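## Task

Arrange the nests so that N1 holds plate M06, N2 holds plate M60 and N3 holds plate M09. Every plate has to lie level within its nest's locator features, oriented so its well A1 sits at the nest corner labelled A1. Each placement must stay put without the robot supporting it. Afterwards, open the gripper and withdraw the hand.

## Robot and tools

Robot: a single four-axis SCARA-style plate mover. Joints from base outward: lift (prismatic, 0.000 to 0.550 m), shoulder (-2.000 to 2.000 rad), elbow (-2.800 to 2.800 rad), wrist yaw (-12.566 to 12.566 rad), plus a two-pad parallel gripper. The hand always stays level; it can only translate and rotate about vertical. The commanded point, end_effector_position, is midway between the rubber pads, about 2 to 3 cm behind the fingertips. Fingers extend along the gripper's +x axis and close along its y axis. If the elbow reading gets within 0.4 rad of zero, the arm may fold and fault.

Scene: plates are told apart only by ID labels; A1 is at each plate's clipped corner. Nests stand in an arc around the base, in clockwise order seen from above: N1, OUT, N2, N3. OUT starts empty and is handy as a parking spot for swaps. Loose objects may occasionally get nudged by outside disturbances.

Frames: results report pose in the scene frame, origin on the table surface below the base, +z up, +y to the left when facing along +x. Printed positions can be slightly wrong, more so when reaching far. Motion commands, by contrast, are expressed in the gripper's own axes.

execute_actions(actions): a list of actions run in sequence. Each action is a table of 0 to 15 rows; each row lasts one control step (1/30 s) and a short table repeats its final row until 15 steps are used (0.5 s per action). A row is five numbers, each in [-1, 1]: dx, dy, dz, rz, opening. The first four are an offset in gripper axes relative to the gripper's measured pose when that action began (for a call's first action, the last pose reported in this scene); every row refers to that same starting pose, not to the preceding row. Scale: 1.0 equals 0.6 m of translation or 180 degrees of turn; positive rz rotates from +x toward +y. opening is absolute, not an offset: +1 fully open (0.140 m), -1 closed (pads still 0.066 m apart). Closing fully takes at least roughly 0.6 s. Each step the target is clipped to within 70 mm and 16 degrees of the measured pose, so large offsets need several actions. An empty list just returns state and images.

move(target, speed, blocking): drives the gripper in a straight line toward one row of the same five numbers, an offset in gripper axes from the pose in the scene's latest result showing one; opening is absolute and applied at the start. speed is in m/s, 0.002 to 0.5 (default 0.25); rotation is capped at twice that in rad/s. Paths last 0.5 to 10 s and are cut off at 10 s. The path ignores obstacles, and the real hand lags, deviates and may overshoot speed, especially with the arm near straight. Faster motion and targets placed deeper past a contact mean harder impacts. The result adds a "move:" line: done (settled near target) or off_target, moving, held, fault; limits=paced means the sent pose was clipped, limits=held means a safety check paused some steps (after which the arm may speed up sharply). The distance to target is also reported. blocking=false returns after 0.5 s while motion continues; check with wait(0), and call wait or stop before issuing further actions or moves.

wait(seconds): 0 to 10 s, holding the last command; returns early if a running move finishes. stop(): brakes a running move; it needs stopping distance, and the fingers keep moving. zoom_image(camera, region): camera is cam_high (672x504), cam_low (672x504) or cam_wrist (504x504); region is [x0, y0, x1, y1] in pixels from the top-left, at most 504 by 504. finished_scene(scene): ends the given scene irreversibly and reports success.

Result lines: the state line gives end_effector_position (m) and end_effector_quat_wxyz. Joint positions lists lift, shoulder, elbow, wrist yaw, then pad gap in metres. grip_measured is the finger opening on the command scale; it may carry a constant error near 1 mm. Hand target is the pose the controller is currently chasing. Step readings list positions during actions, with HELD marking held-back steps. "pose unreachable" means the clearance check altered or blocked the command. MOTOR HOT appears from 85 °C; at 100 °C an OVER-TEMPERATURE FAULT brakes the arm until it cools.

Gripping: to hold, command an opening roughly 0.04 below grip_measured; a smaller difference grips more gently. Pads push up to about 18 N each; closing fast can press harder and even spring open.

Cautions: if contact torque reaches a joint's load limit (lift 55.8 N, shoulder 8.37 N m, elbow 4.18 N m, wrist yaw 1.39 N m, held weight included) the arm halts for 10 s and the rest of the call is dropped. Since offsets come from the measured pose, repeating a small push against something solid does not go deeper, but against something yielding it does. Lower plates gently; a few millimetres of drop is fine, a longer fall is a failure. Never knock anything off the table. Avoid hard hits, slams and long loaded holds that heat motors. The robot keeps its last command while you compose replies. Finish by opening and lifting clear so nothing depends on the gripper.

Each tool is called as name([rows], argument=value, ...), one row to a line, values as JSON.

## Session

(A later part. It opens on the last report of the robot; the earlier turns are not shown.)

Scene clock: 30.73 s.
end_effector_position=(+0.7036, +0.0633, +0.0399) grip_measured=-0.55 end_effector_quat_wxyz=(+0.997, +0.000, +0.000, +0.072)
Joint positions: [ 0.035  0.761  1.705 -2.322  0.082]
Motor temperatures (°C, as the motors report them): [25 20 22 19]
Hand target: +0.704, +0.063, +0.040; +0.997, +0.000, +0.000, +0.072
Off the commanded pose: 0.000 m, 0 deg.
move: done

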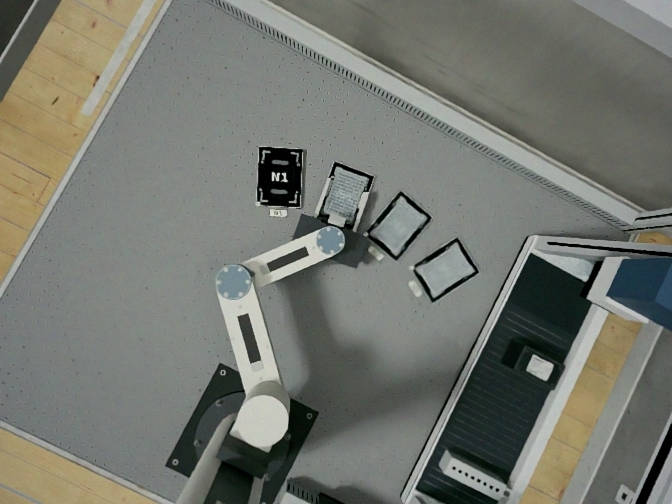

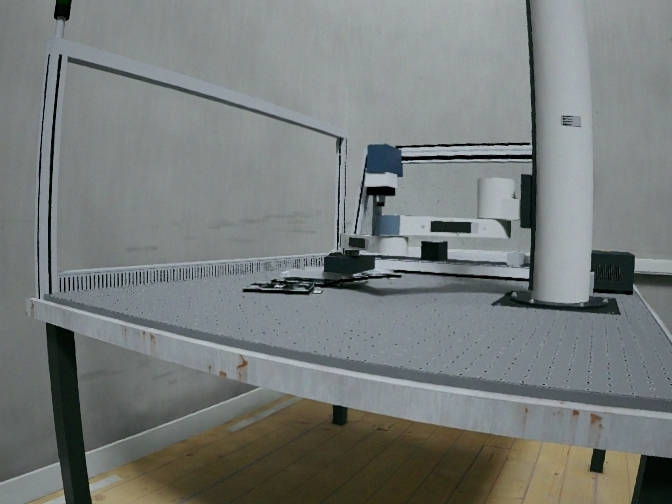

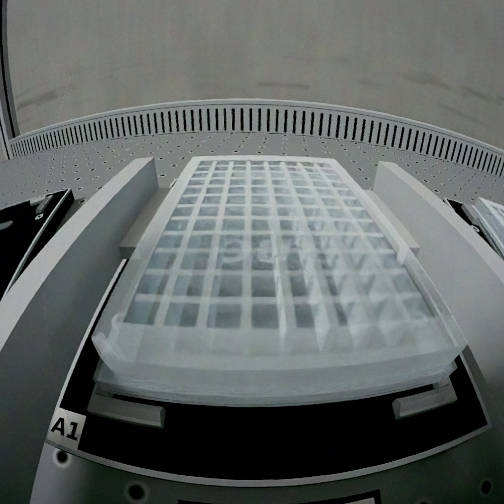

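move(target=[0,0,-0.009,0,-0.6], speed=0.01)

zoom_image(camera="cam_high", region=[325, 155, 380, 195])

Scene clock: 32.83 s.
end_effector_position=(+0.7036, +0.0630, +0.0345) grip_measured=-0.55 end_effector_quat_wxyz=(+0.997, +0.000, +0.000, +0.071)
Joint positions: [ 0.03   0.761  1.705 -2.323  0.082]
Motor temperatures (°C, as the motors report them): [25 20 22 19]
Hand target: +0.704, +0.063, +0.035; +0.997, +0.000, +0.000, +0.072
Off the commanded pose: 0.000 m, 0 deg.
move: done

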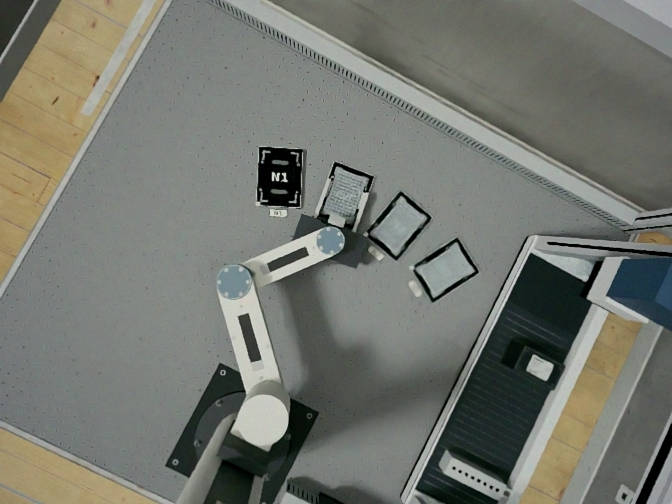

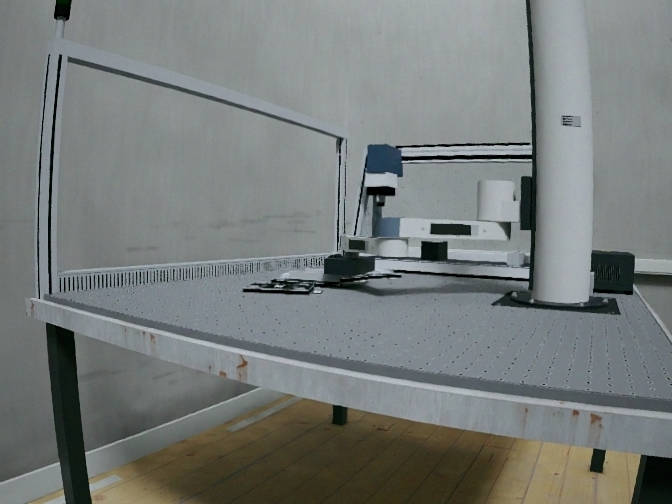

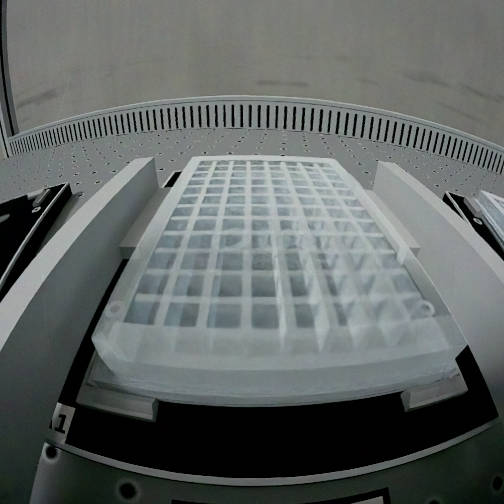

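Region (325, 155, 380, 195) of cam_high's 672x504 image, scaled by 9.164, with more detail than that image has; it fills the top 367 rows of this view, and the rest is white.

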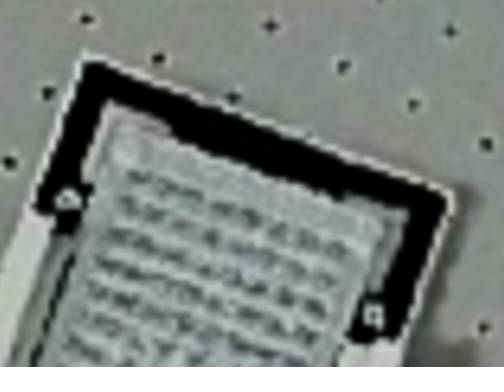

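execute_actions([
  [[0,0,-0.001,0,-0.1]],
  [[0,0,0.02,0,-0.1],[0,0,0.035,0,-0.1],[0,0,0.05,0,-0.1]],
])

move(target=[-0.045,-0.28,0,-0.112,-0.1], speed=0.35)

Scene clock: 34.93 s.
end_effector_position=(+0.7036, +0.0630, +0.0639) grip_measured=-0.10 end_effector_quat_wxyz=(+0.997, +0.000, +0.000, +0.071)
Joint positions: [ 0.059  0.761  1.705 -2.323  0.099]
Motor temperatures (°C, as the motors report them): [25 20 22 19]
Hand target: +0.704, +0.063, +0.064; +0.997, +0.000, +0.000, +0.071
Off the commanded pose: 0.000 m, 0 deg.
Step readings (end_effector_position; steps 1 to 15: 1st action; 16 to 30: 2nd action):
0: (+0.7036, +0.0630, +0.0345)
1: (+0.7036, +0.0630, +0.0343)
2: (+0.7036, +0.0630, +0.0339)
4: (+0.7036, +0.0630, +0.0339)
8: (+0.7036, +0.0630, +0.0339)
15: (+0.7036, +0.0630, +0.0339)
16: (+0.7036, +0.0630, +0.0342)
17: (+0.7036, +0.0630, +0.0363)
19: (+0.7036, +0.0630, +0.0458)
23: (+0.7036, +0.0630, +0.0639)
30: end_effector_position above

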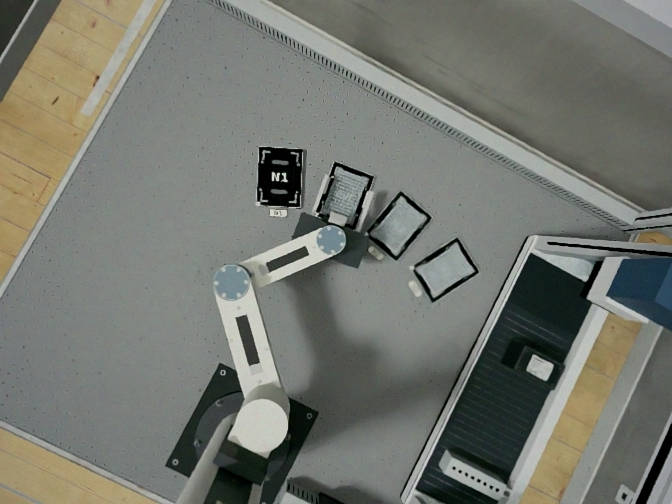

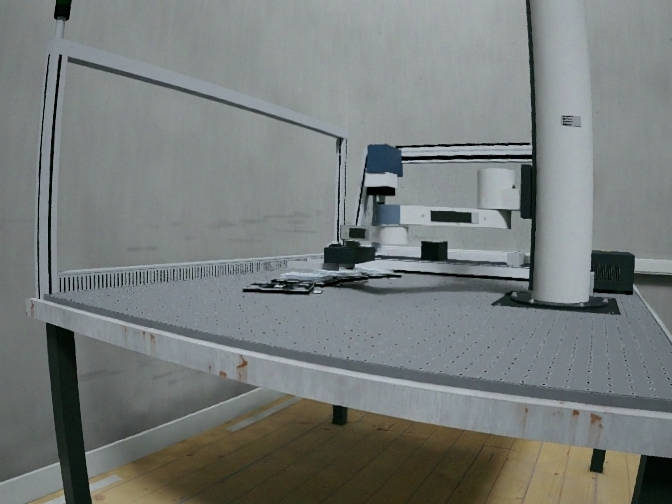

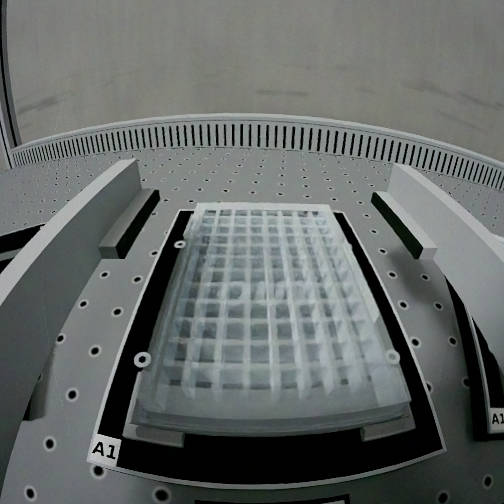

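Scene clock: 35.87 s.
end_effector_position=(+0.7007, -0.1073, +0.0639) grip_measured=-0.10 end_effector_quat_wxyz=(+0.995, +0.000, +0.000, -0.104)
Joint positions: [ 0.059  0.442  1.73  -2.381  0.099]
Motor temperatures (°C, as the motors report them): [25 20 22 19]
Hand target: +0.701, -0.107, +0.064; +0.995, +0.000, +0.000, -0.104
Off the commanded pose: 0.000 m, 0 deg.
move: done

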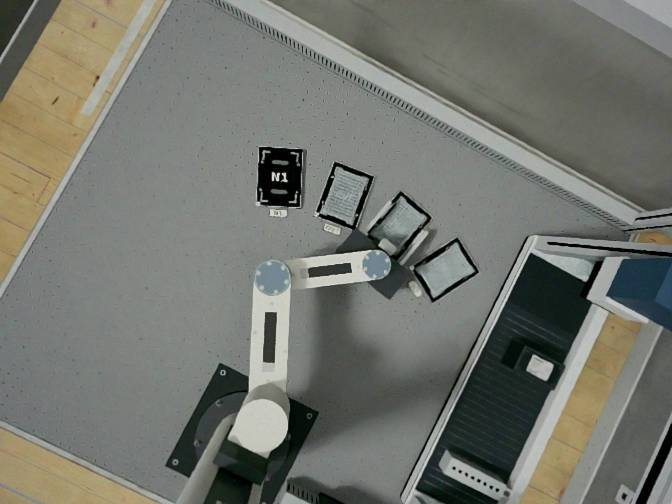

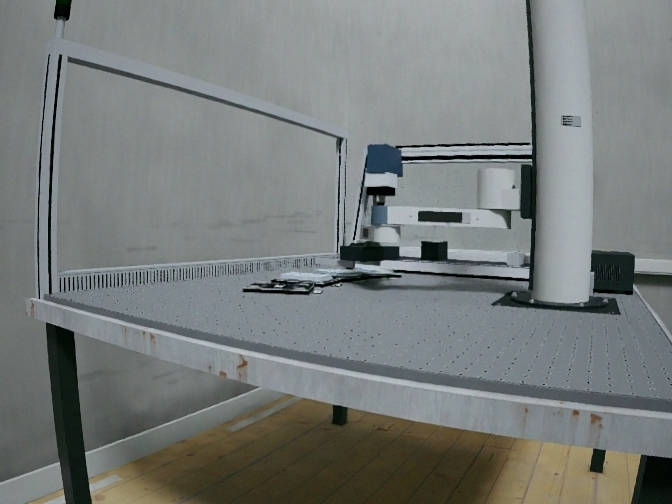

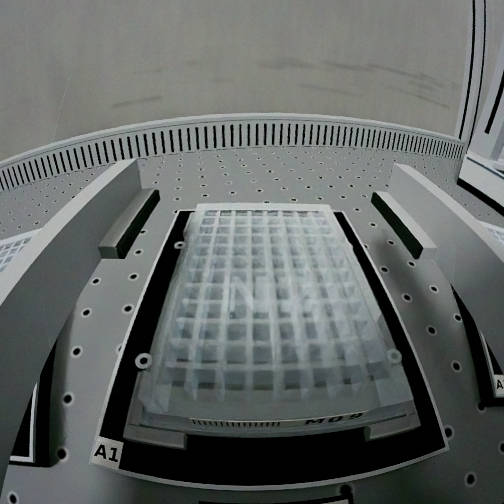

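execute_actions([
  [[0.0005,-0.001,-0.015,0,-0.2],[0.0005,-0.001,-0.025,0,-0.3],[0.0005,-0.001,-0.035,0,-0.35],[0.0005,-0.001,-0.043,0,-0.35],[0.0005,-0.001,-0.05,0,-0.35]],
  [[0,0,0,0,-0.44],[0,0,0,0,-0.46],[0,0,0,0,-0.48],[0,0,0,0,-0.5],[0,0,0,0,-0.52],[0,0,0,0,-0.54],[0,0,0,0,-0.56],[0,0,0,0,-0.58],[0,0,0,0,-0.6]],
])

Scene clock: 37.60 s.
end_effector_position=(+0.7008, -0.1080, +0.0339) grip_measured=-0.55 end_effector_quat_wxyz=(+0.995, +0.000, +0.000, -0.105)
Joint positions: [ 0.029  0.44   1.731 -2.381  0.083]
Motor temperatures (°C, as the motors report them): [25 20 22 19]
Hand target: +0.701, -0.108, +0.034; +0.995, +0.000, +0.000, -0.105
Off the commanded pose: 0.000 m, 0 deg.
Step readings (end_effector_position; steps 1 to 15: 1st action; 16 to 30: 2nd action):
0: (+0.7007, -0.1073, +0.0639)
1: (+0.7007, -0.1073, +0.0636)
2: (+0.7008, -0.1074, +0.0616)
4: (+0.7008, -0.1078, +0.0521)
8: (+0.7008, -0.1080, +0.0340)
15: (+0.7008, -0.1080, +0.0339)
16: (+0.7008, -0.1080, +0.0339)
17: (+0.7008, -0.1080, +0.0339)
19: (+0.7008, -0.1080, +0.0339)
23: (+0.7008, -0.1080, +0.0339)
30: end_effector_position above

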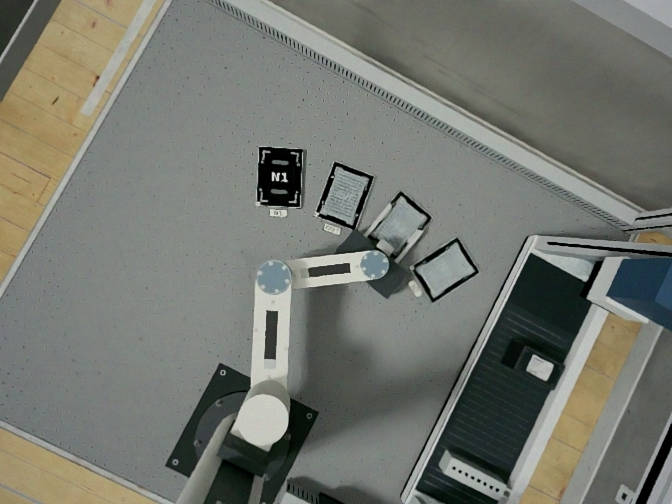

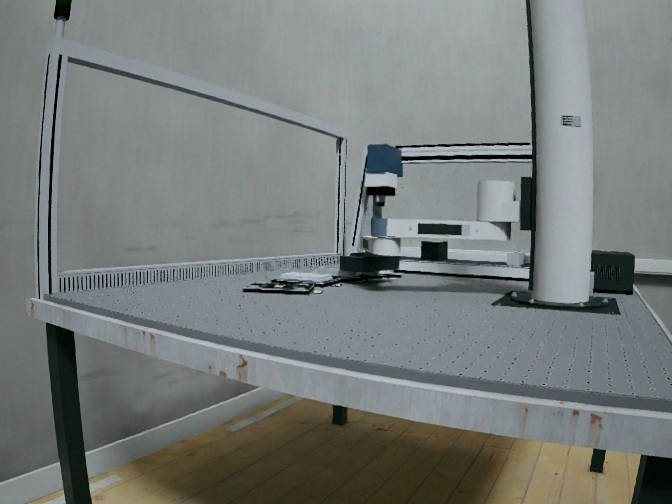

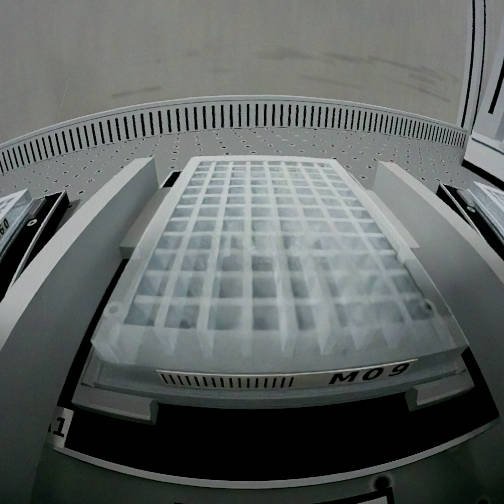

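zoom_image(camera="cam_wrist", region=[70, 280, 230, 420])

zoom_image(camera="cam_wrist", region=[170, 140, 370, 200])

zoom_image(camera="cam_high", region=[310, 155, 490, 310])

Region (70, 280, 230, 420) of cam_wrist's 504x504 image, scaled by 3.150, with more detail than that image has; it fills the top 441 rows of this view, and the rest is white.

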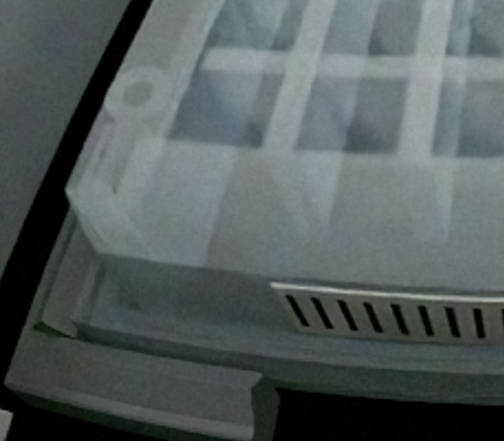

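Region (170, 140, 370, 200) of cam_wrist's 504x504 image, scaled by 2.520, with more detail than that image has; it fills the top 151 rows of this view, and the rest is white.

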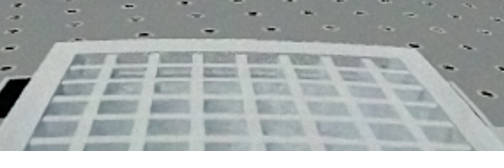

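Region (310, 155, 490, 310) of cam_high's 672x504 image, scaled by 2.800, with more detail than that image has; it fills the top 434 rows of this view, and the rest is white.

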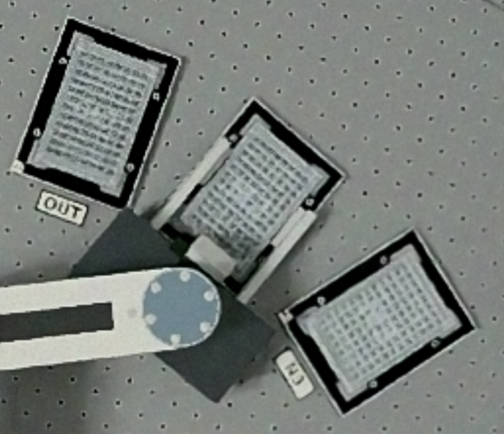

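zoom_image(camera="cam_wrist", region=[344, 280, 504, 420])

zoom_image(camera="cam_wrist", region=[0, 170, 100, 290])

Region (344, 280, 504, 420) of cam_wrist's 504x504 image, scaled by 3.150, with more detail than that image has; it fills the top 441 rows of this view, and the rest is white.

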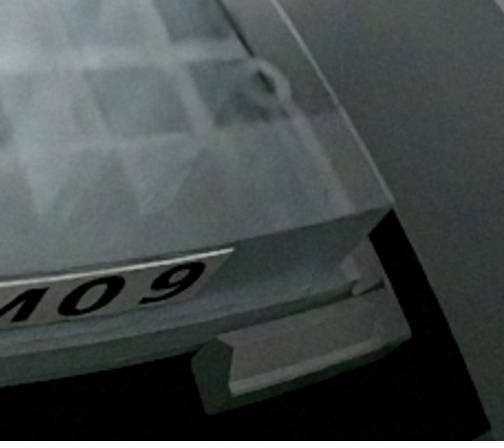

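Region (0, 170, 100, 290) of cam_wrist's 504x504 image, scaled by 4.200, with more detail than that image has.

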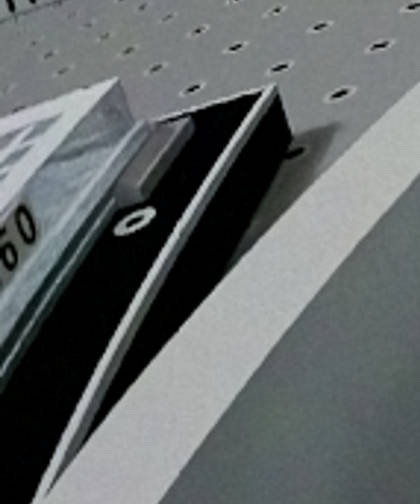

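execute_actions([
  [[0,0,0,0,-0.1],[0,0,0,0,-0.1],[0,0,0,0,-0.1],[0,0,0,0,-0.1],[0,0,0,0,-0.1],[0,0,0,0,-0.1],[0,0,0.02,0,-0.1],[0,0,0.035,0,-0.1],[0,0,0.05,0,-0.1]],
])

move(target=[-0.0185,-0.2945,0,-0.0953,-0.1], speed=0.4)

Scene clock: 39.50 s.
end_effector_position=(+0.7009, -0.1079, +0.0642) grip_measured=-0.10 end_effector_quat_wxyz=(+0.995, +0.000, +0.000, -0.105)
Joint positions: [ 0.059  0.44   1.731 -2.381  0.099]
Motor temperatures (°C, as the motors report them): [25 20 22 19]
Hand target: +0.701, -0.108, +0.064; +0.995, +0.000, +0.000, -0.105
Off the commanded pose: 0.000 m, 0 deg.
Step readings (end_effector_position):
0: (+0.7008, -0.1080, +0.0339)
1: (+0.7008, -0.1080, +0.0339)
2: (+0.7008, -0.1080, +0.0339)
4: (+0.7008, -0.1080, +0.0339)
8: (+0.7008, -0.1079, +0.0363)
15: end_effector_position above

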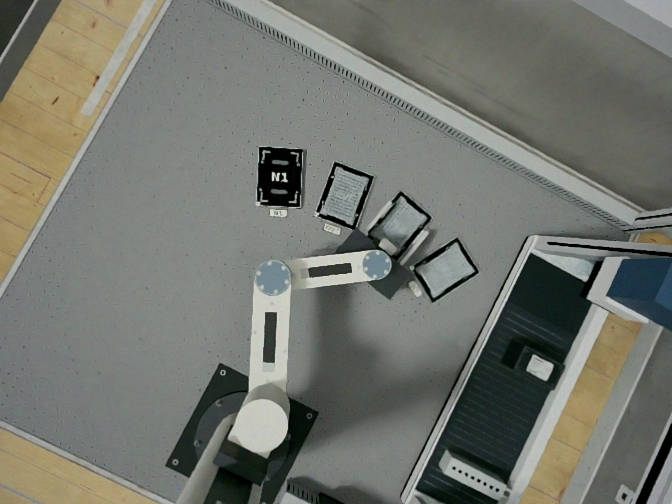

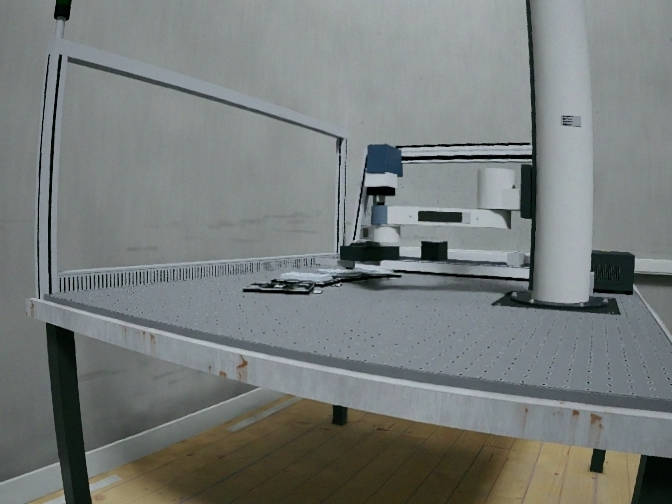

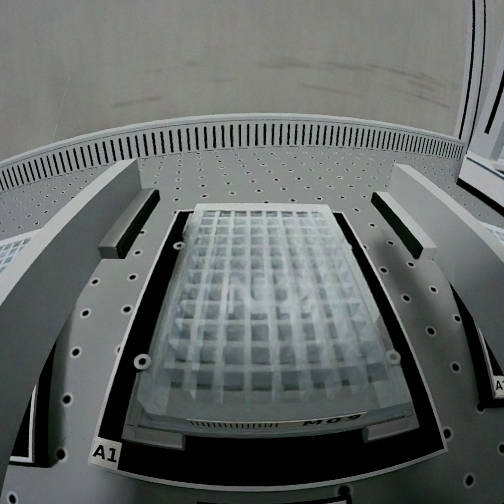

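Scene clock: 40.40 s.
end_effector_position=(+0.6530, -0.2786, +0.0642) grip_measured=-0.10 end_effector_quat_wxyz=(+0.968, +0.000, +0.000, -0.252)
Joint positions: [ 0.059  0.061  1.833 -2.404  0.099]
Motor temperatures (°C, as the motors report them): [25 20 22 19]
Hand target: +0.653, -0.278, +0.064; +0.968, +0.000, +0.000, -0.252
Off the commanded pose: 0.000 m, 0 deg.
move: done

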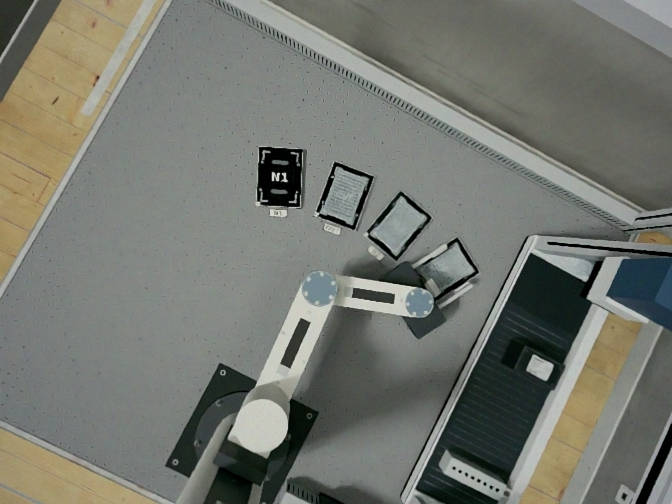

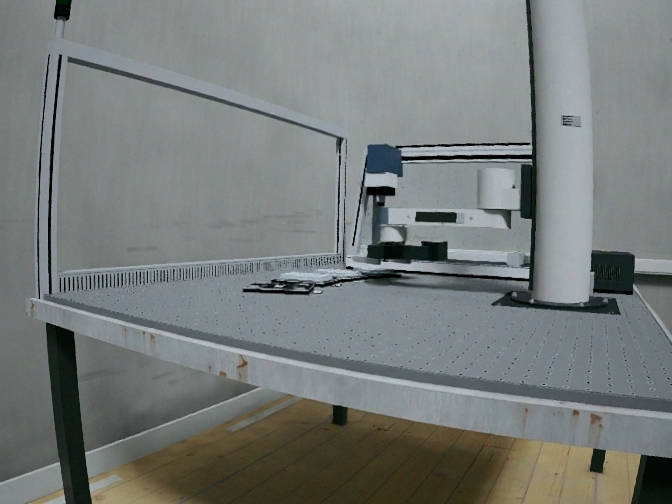

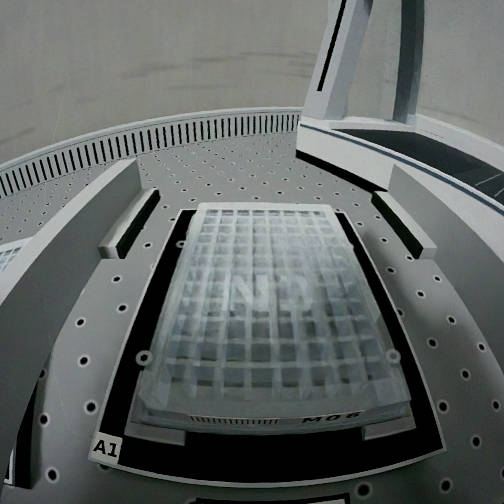

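execute_actions([
  [[0.0008,-0.0006,-0.015,0,-0.2],[0.0008,-0.0006,-0.025,0,-0.3],[0.0008,-0.0006,-0.035,0,-0.35],[0.0008,-0.0006,-0.043,0,-0.35],[0.0008,-0.0006,-0.0503,0,-0.35]],
  [[0,0,0,0,-0.44],[0,0,0,0,-0.46],[0,0,0,0,-0.48],[0,0,0,0,-0.5],[0,0,0,0,-0.52],[0,0,0,0,-0.54],[0,0,0,0,-0.56],[0,0,0,0,-0.58],[0,0,0,0,-0.6]],
  [[0,0,0.004,0,-0.6],[0,0,0.008,0,-0.6],[0,0,0.014,0,-0.6],[0,0,0.02,0,-0.6],[0,0,0.027,0,-0.6],[0,0,0.034,0,-0.6],[0,0,0.04,0,-0.6],[0,0,0.045,0,-0.6],[0,0,0.05,0,-0.6]],
])

zoom_image(camera="cam_wrist", region=[70, 280, 230, 420])

Scene clock: 42.73 s.
end_effector_position=(+0.6532, -0.2792, +0.0640) grip_measured=-0.55 end_effector_quat_wxyz=(+0.968, +0.000, +0.000, -0.252)
Joint positions: [ 0.059  0.059  1.836 -2.405  0.083]
Motor temperatures (°C, as the motors report them): [25 20 22 19]
Hand target: +0.653, -0.279, +0.064; +0.968, +0.000, +0.000, -0.252
Off the commanded pose: 0.000 m, 0 deg.
Step readings (end_effector_position; steps 1 to 15: 1st action; 16 to 30: 2nd action; 31 to 45: 3rd action):
0: (+0.6531, -0.2786, +0.0642)
1: (+0.6531, -0.2786, +0.0638)
2: (+0.6532, -0.2786, +0.0618)
4: (+0.6532, -0.2789, +0.0523)
8: (+0.6533, -0.2790, +0.0341)
15: (+0.6533, -0.2790, +0.0340)
16: (+0.6533, -0.2790, +0.0340)
17: (+0.6533, -0.2790, +0.0340)
19: (+0.6533, -0.2790, +0.0340)
23: (+0.6532, -0.2792, +0.0340)
30: (+0.6532, -0.2792, +0.0340)
31: (+0.6532, -0.2792, +0.0343)
32: (+0.6531, -0.2793, +0.0362)
34: (+0.6532, -0.2792, +0.0418)
38: (+0.6532, -0.2792, +0.0564)
45: end_effector_position above

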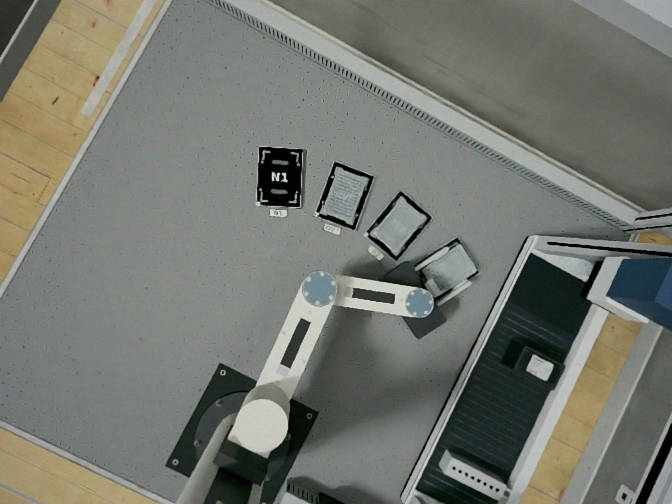

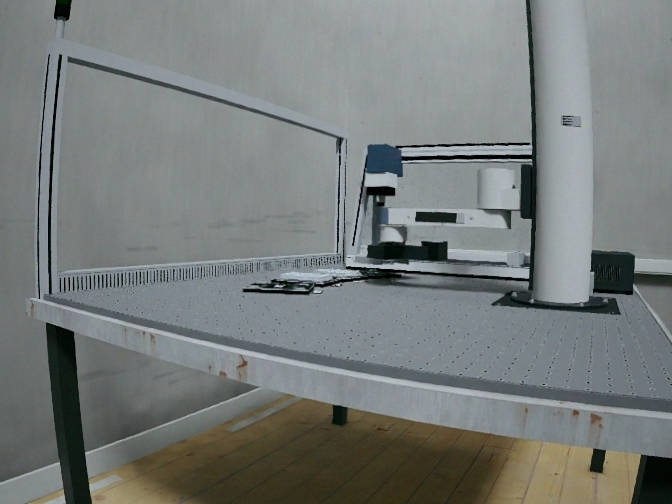

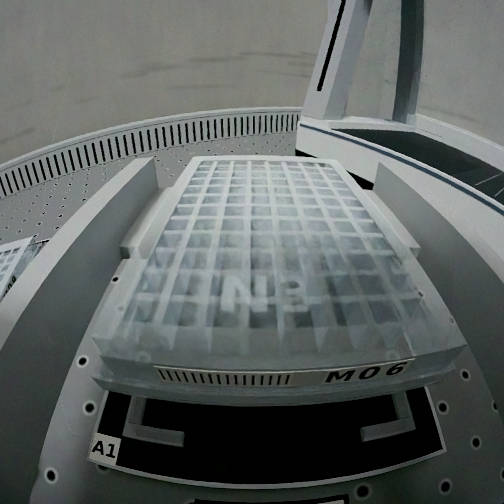

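Region (70, 280, 230, 420) of cam_wrist's 504x504 image, scaled by 3.150, with more detail than that image has; it fills the top 441 rows of this view, and the rest is white.

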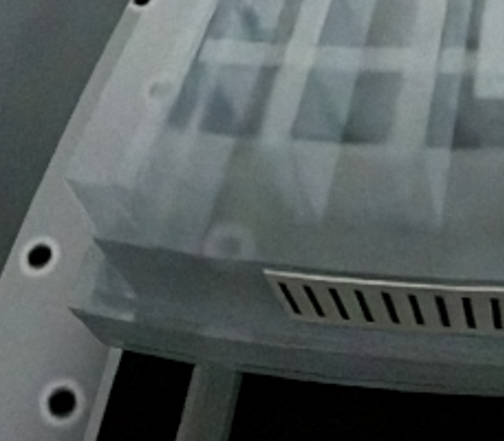

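move(target=[-0.4075,0.7687,0,0.3036,-0.6], speed=0.45)

Scene clock: 45.83 s.
end_effector_position=(+0.6651, +0.2429, +0.0640) grip_measured=-0.55 end_effector_quat_wxyz=(+0.975, +0.000, +0.000, +0.220)
Joint positions: [ 0.059  1.078  1.793 -2.427  0.083]
Motor temperatures (°C, as the motors report them): [25 20 22 19]
Hand target: +0.665, +0.243, +0.064; +0.975, +0.000, +0.000, +0.220
Off the commanded pose: 0.000 m, 0 deg.
move: done

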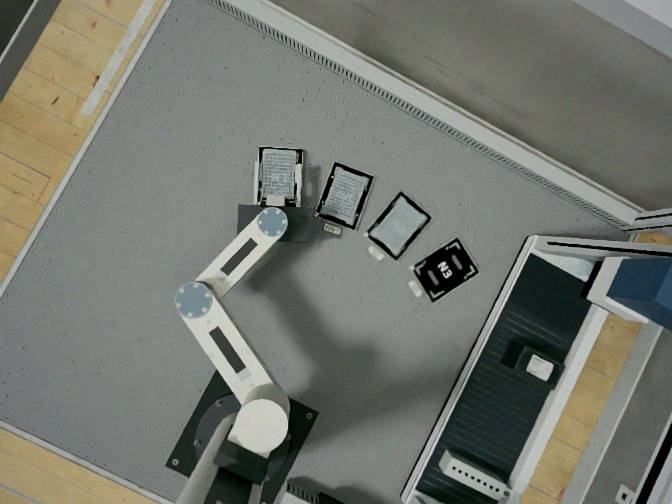

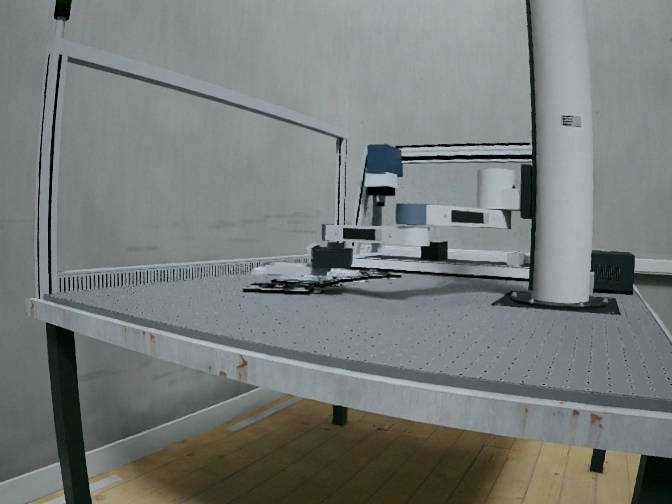

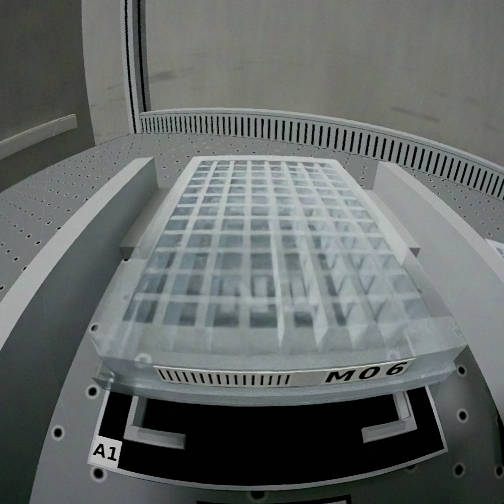

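execute_actions([
  [[-0.0012,0,-0.004,0,-0.6],[-0.0012,0,-0.009,0,-0.6],[-0.0012,0,-0.015,0,-0.6],[-0.0012,0,-0.021,0,-0.6],[-0.0012,0,-0.027,0,-0.6],[-0.0012,0,-0.032,0,-0.6],[-0.0012,0,-0.036,0,-0.6],[-0.0012,0,-0.038,0,-0.6],[-0.0012,0,-0.04,0,-0.6],[-0.0012,0,-0.0415,0,-0.6],[-0.0012,0,-0.043,0,-0.6],[-0.0012,0,-0.0445,0,-0.6],[-0.0012,0,-0.046,0,-0.6],[-0.0012,0,-0.0475,0,-0.6],[-0.0012,0,-0.049,0,-0.6]],
  [[0,0,-0.001,0,-0.6],[0,0,-0.002,0,-0.6],[0,0,-0.002,0,-0.6],[0,0,-0.002,0,-0.1],[0,0,-0.002,0,-0.1],[0,0,-0.002,0,-0.1],[0,0,-0.002,0,-0.1],[0,0,-0.002,0,-0.1],[0,0,-0.002,0,-0.1],[0,0,0.02,0,-0.1],[0,0,0.035,0,-0.1],[0,0,0.049,0,-0.1]],
  [[0,0,0,0,-0.1]],
])

Scene clock: 47.87 s.
end_effector_position=(+0.6646, +0.2424, +0.0586) grip_measured=-0.10 end_effector_quat_wxyz=(+0.975, +0.000, +0.000, +0.220)
Joint positions: [ 0.054  1.08   1.789 -2.425  0.099]
Motor temperatures (°C, as the motors report them): [25 20 22 19]
Hand target: +0.665, +0.242, +0.059; +0.975, +0.000, +0.000, +0.220
Off the commanded pose: 0.000 m, 0 deg.
Step readings (end_effector_position; steps 1 to 15: 1st action; 16 to 30: 2nd action; 31 to 45: 3rd action):
0: (+0.6651, +0.2429, +0.0640)
1: (+0.6650, +0.2428, +0.0637)
2: (+0.6646, +0.2426, +0.0617)
4: (+0.6645, +0.2425, +0.0557)
8: (+0.6645, +0.2425, +0.0429)
15: (+0.6645, +0.2425, +0.0351)
16: (+0.6646, +0.2424, +0.0345)
17: (+0.6646, +0.2424, +0.0343)
19: (+0.6646, +0.2424, +0.0340)
23: (+0.6646, +0.2424, +0.0340)
30: (+0.6646, +0.2424, +0.0586)
31: (+0.6646, +0.2424, +0.0624)
32: (+0.6646, +0.2424, +0.0645)
34: (+0.6646, +0.2424, +0.0636)
38: (+0.6646, +0.2424, +0.0585)
45: end_effector_position above

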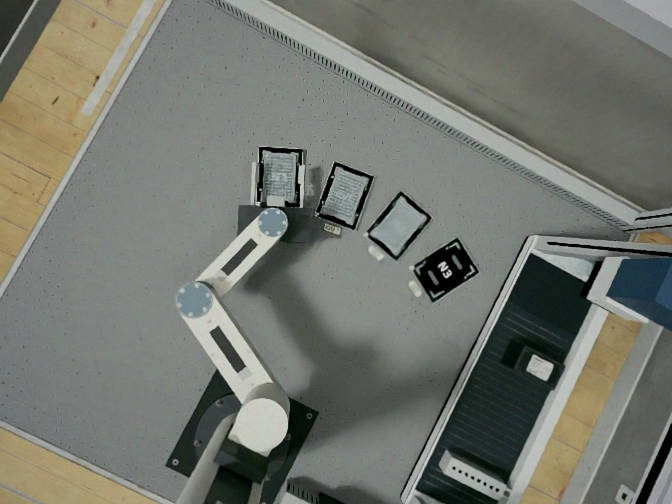

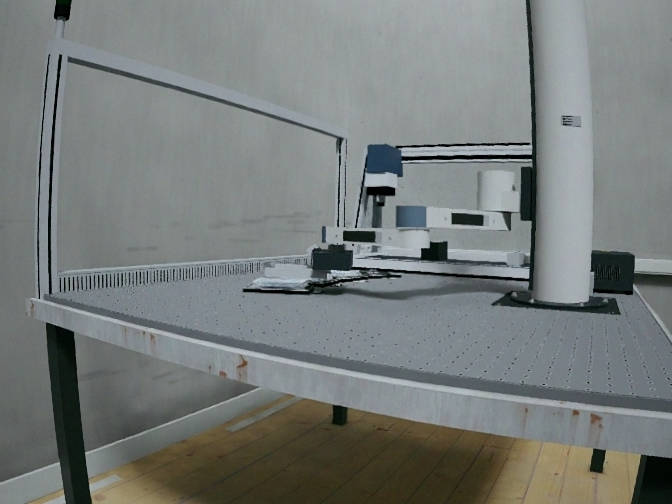

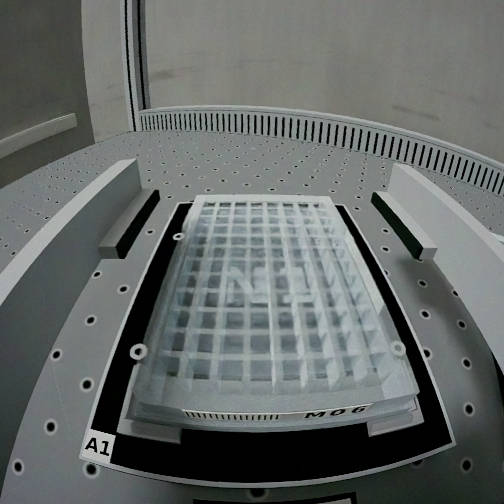

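move(target=[-0.1974,-0.5524,0.009,-0.2082,-0.1], speed=0.5)

execute_actions([
  [[0,0,-0.015,0,-0.2],[0,0,-0.025,0,-0.3],[0,0,-0.035,0,-0.35],[0,0,-0.043,0,-0.35],[0,0,-0.05,0,-0.35],[0,0,-0.05,0,-0.35],[0,0,-0.05,0,-0.35],[0,0,-0.05,0,-0.4],[0,0,-0.05,0,-0.44],[0,0,-0.05,0,-0.47],[0,0,-0.05,0,-0.5],[0,0,-0.05,0,-0.52],[0,0,-0.05,0,-0.54],[0,0,-0.05,0,-0.56],[0,0,-0.05,0,-0.58]],
  [[0,0,0,0,-0.6],[0,0,0,0,-0.6],[0,0,0,0,-0.6],[0,0,0.004,0,-0.6],[0,0,0.009,0,-0.6],[0,0,0.016,0,-0.6],[0,0,0.024,0,-0.6],[0,0,0.032,0,-0.6],[0,0,0.04,0,-0.6],[0,0,0.046,0,-0.6],[0,0,0.05,0,-0.6]],
])

Scene clock: 49.63 s.
end_effector_position=(+0.6997, -0.1080, +0.0640) grip_measured=-0.10 end_effector_quat_wxyz=(+0.994, +0.000, +0.000, -0.105)
Joint positions: [ 0.059  0.442  1.725 -2.377  0.099]
Motor temperatures (°C, as the motors report them): [25 20 22 19]
Hand target: +0.700, -0.108, +0.064; +0.994, +0.000, +0.000, -0.105
Off the commanded pose: 0.000 m, 0 deg.
move: done

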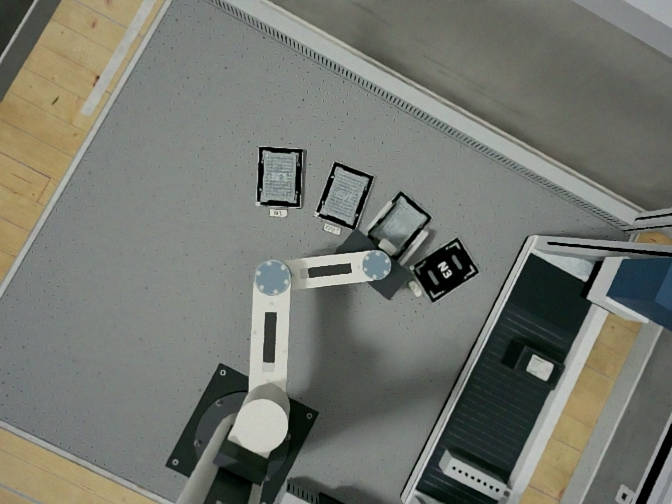

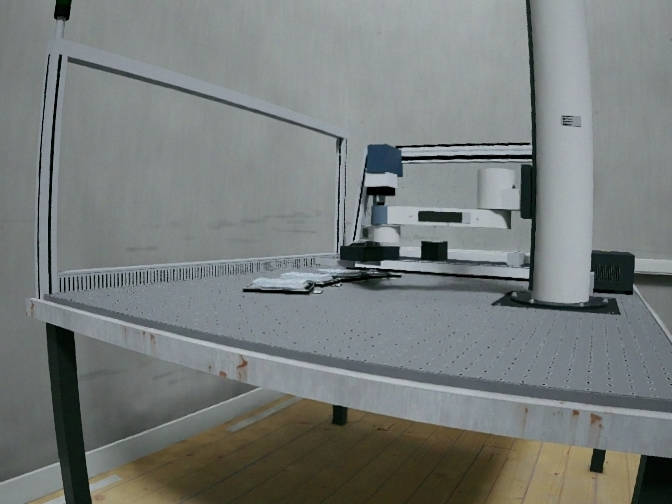

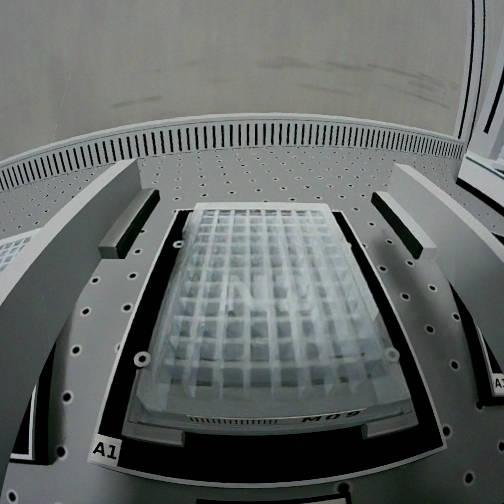

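Scene clock: 50.63 s.
end_effector_position=(+0.6997, -0.1079, +0.0640) grip_measured=-0.55 end_effector_quat_wxyz=(+0.994, +0.000, +0.000, -0.105)
Joint positions: [ 0.059  0.442  1.725 -2.377  0.083]
Motor temperatures (°C, as the motors report them): [25 20 22 19]
Hand target: +0.700, -0.108, +0.064; +0.994, +0.000, +0.000, -0.105
Off the commanded pose: 0.000 m, 0 deg.
Step readings (end_effector_position; steps 1 to 15: 1st action; 16 to 30: 2nd action):
0: (+0.6997, -0.1080, +0.0640)
1: (+0.6997, -0.1080, +0.0636)
2: (+0.6997, -0.1080, +0.0616)
4: (+0.6997, -0.1080, +0.0522)
8: (+0.6997, -0.1080, +0.0341)
15: (+0.6997, -0.1080, +0.0339)
16: (+0.6997, -0.1080, +0.0339)
17: (+0.6997, -0.1080, +0.0339)
19: (+0.6997, -0.1080, +0.0342)
23: (+0.6997, -0.1080, +0.0466)
30: end_effector_position above

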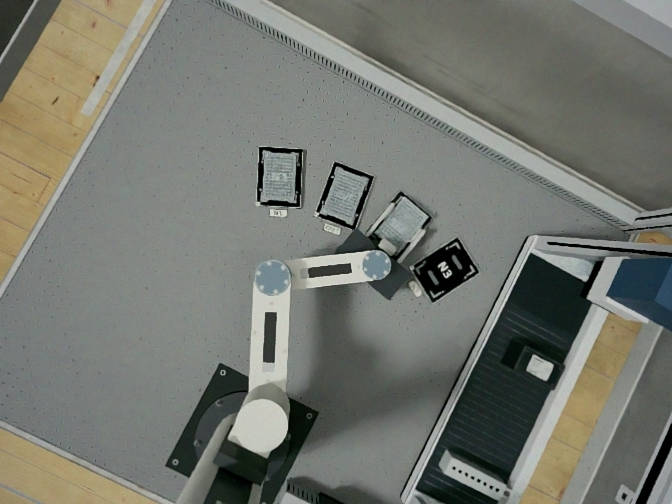

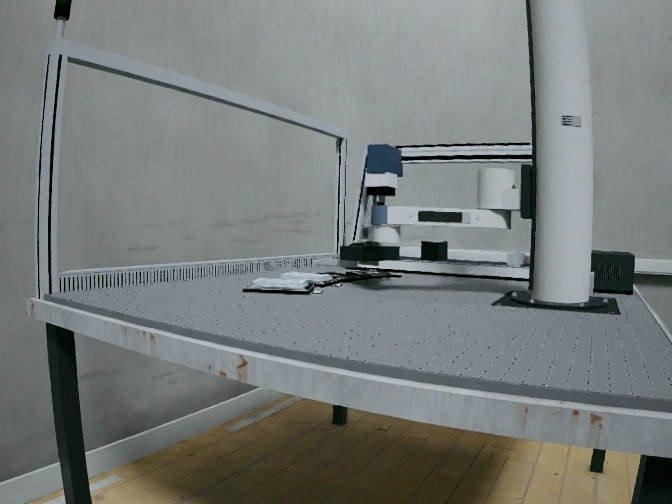

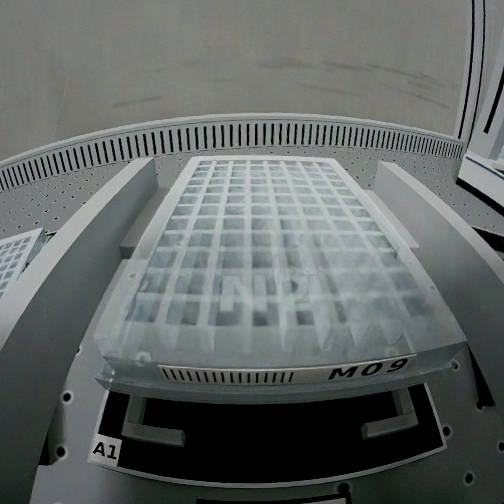

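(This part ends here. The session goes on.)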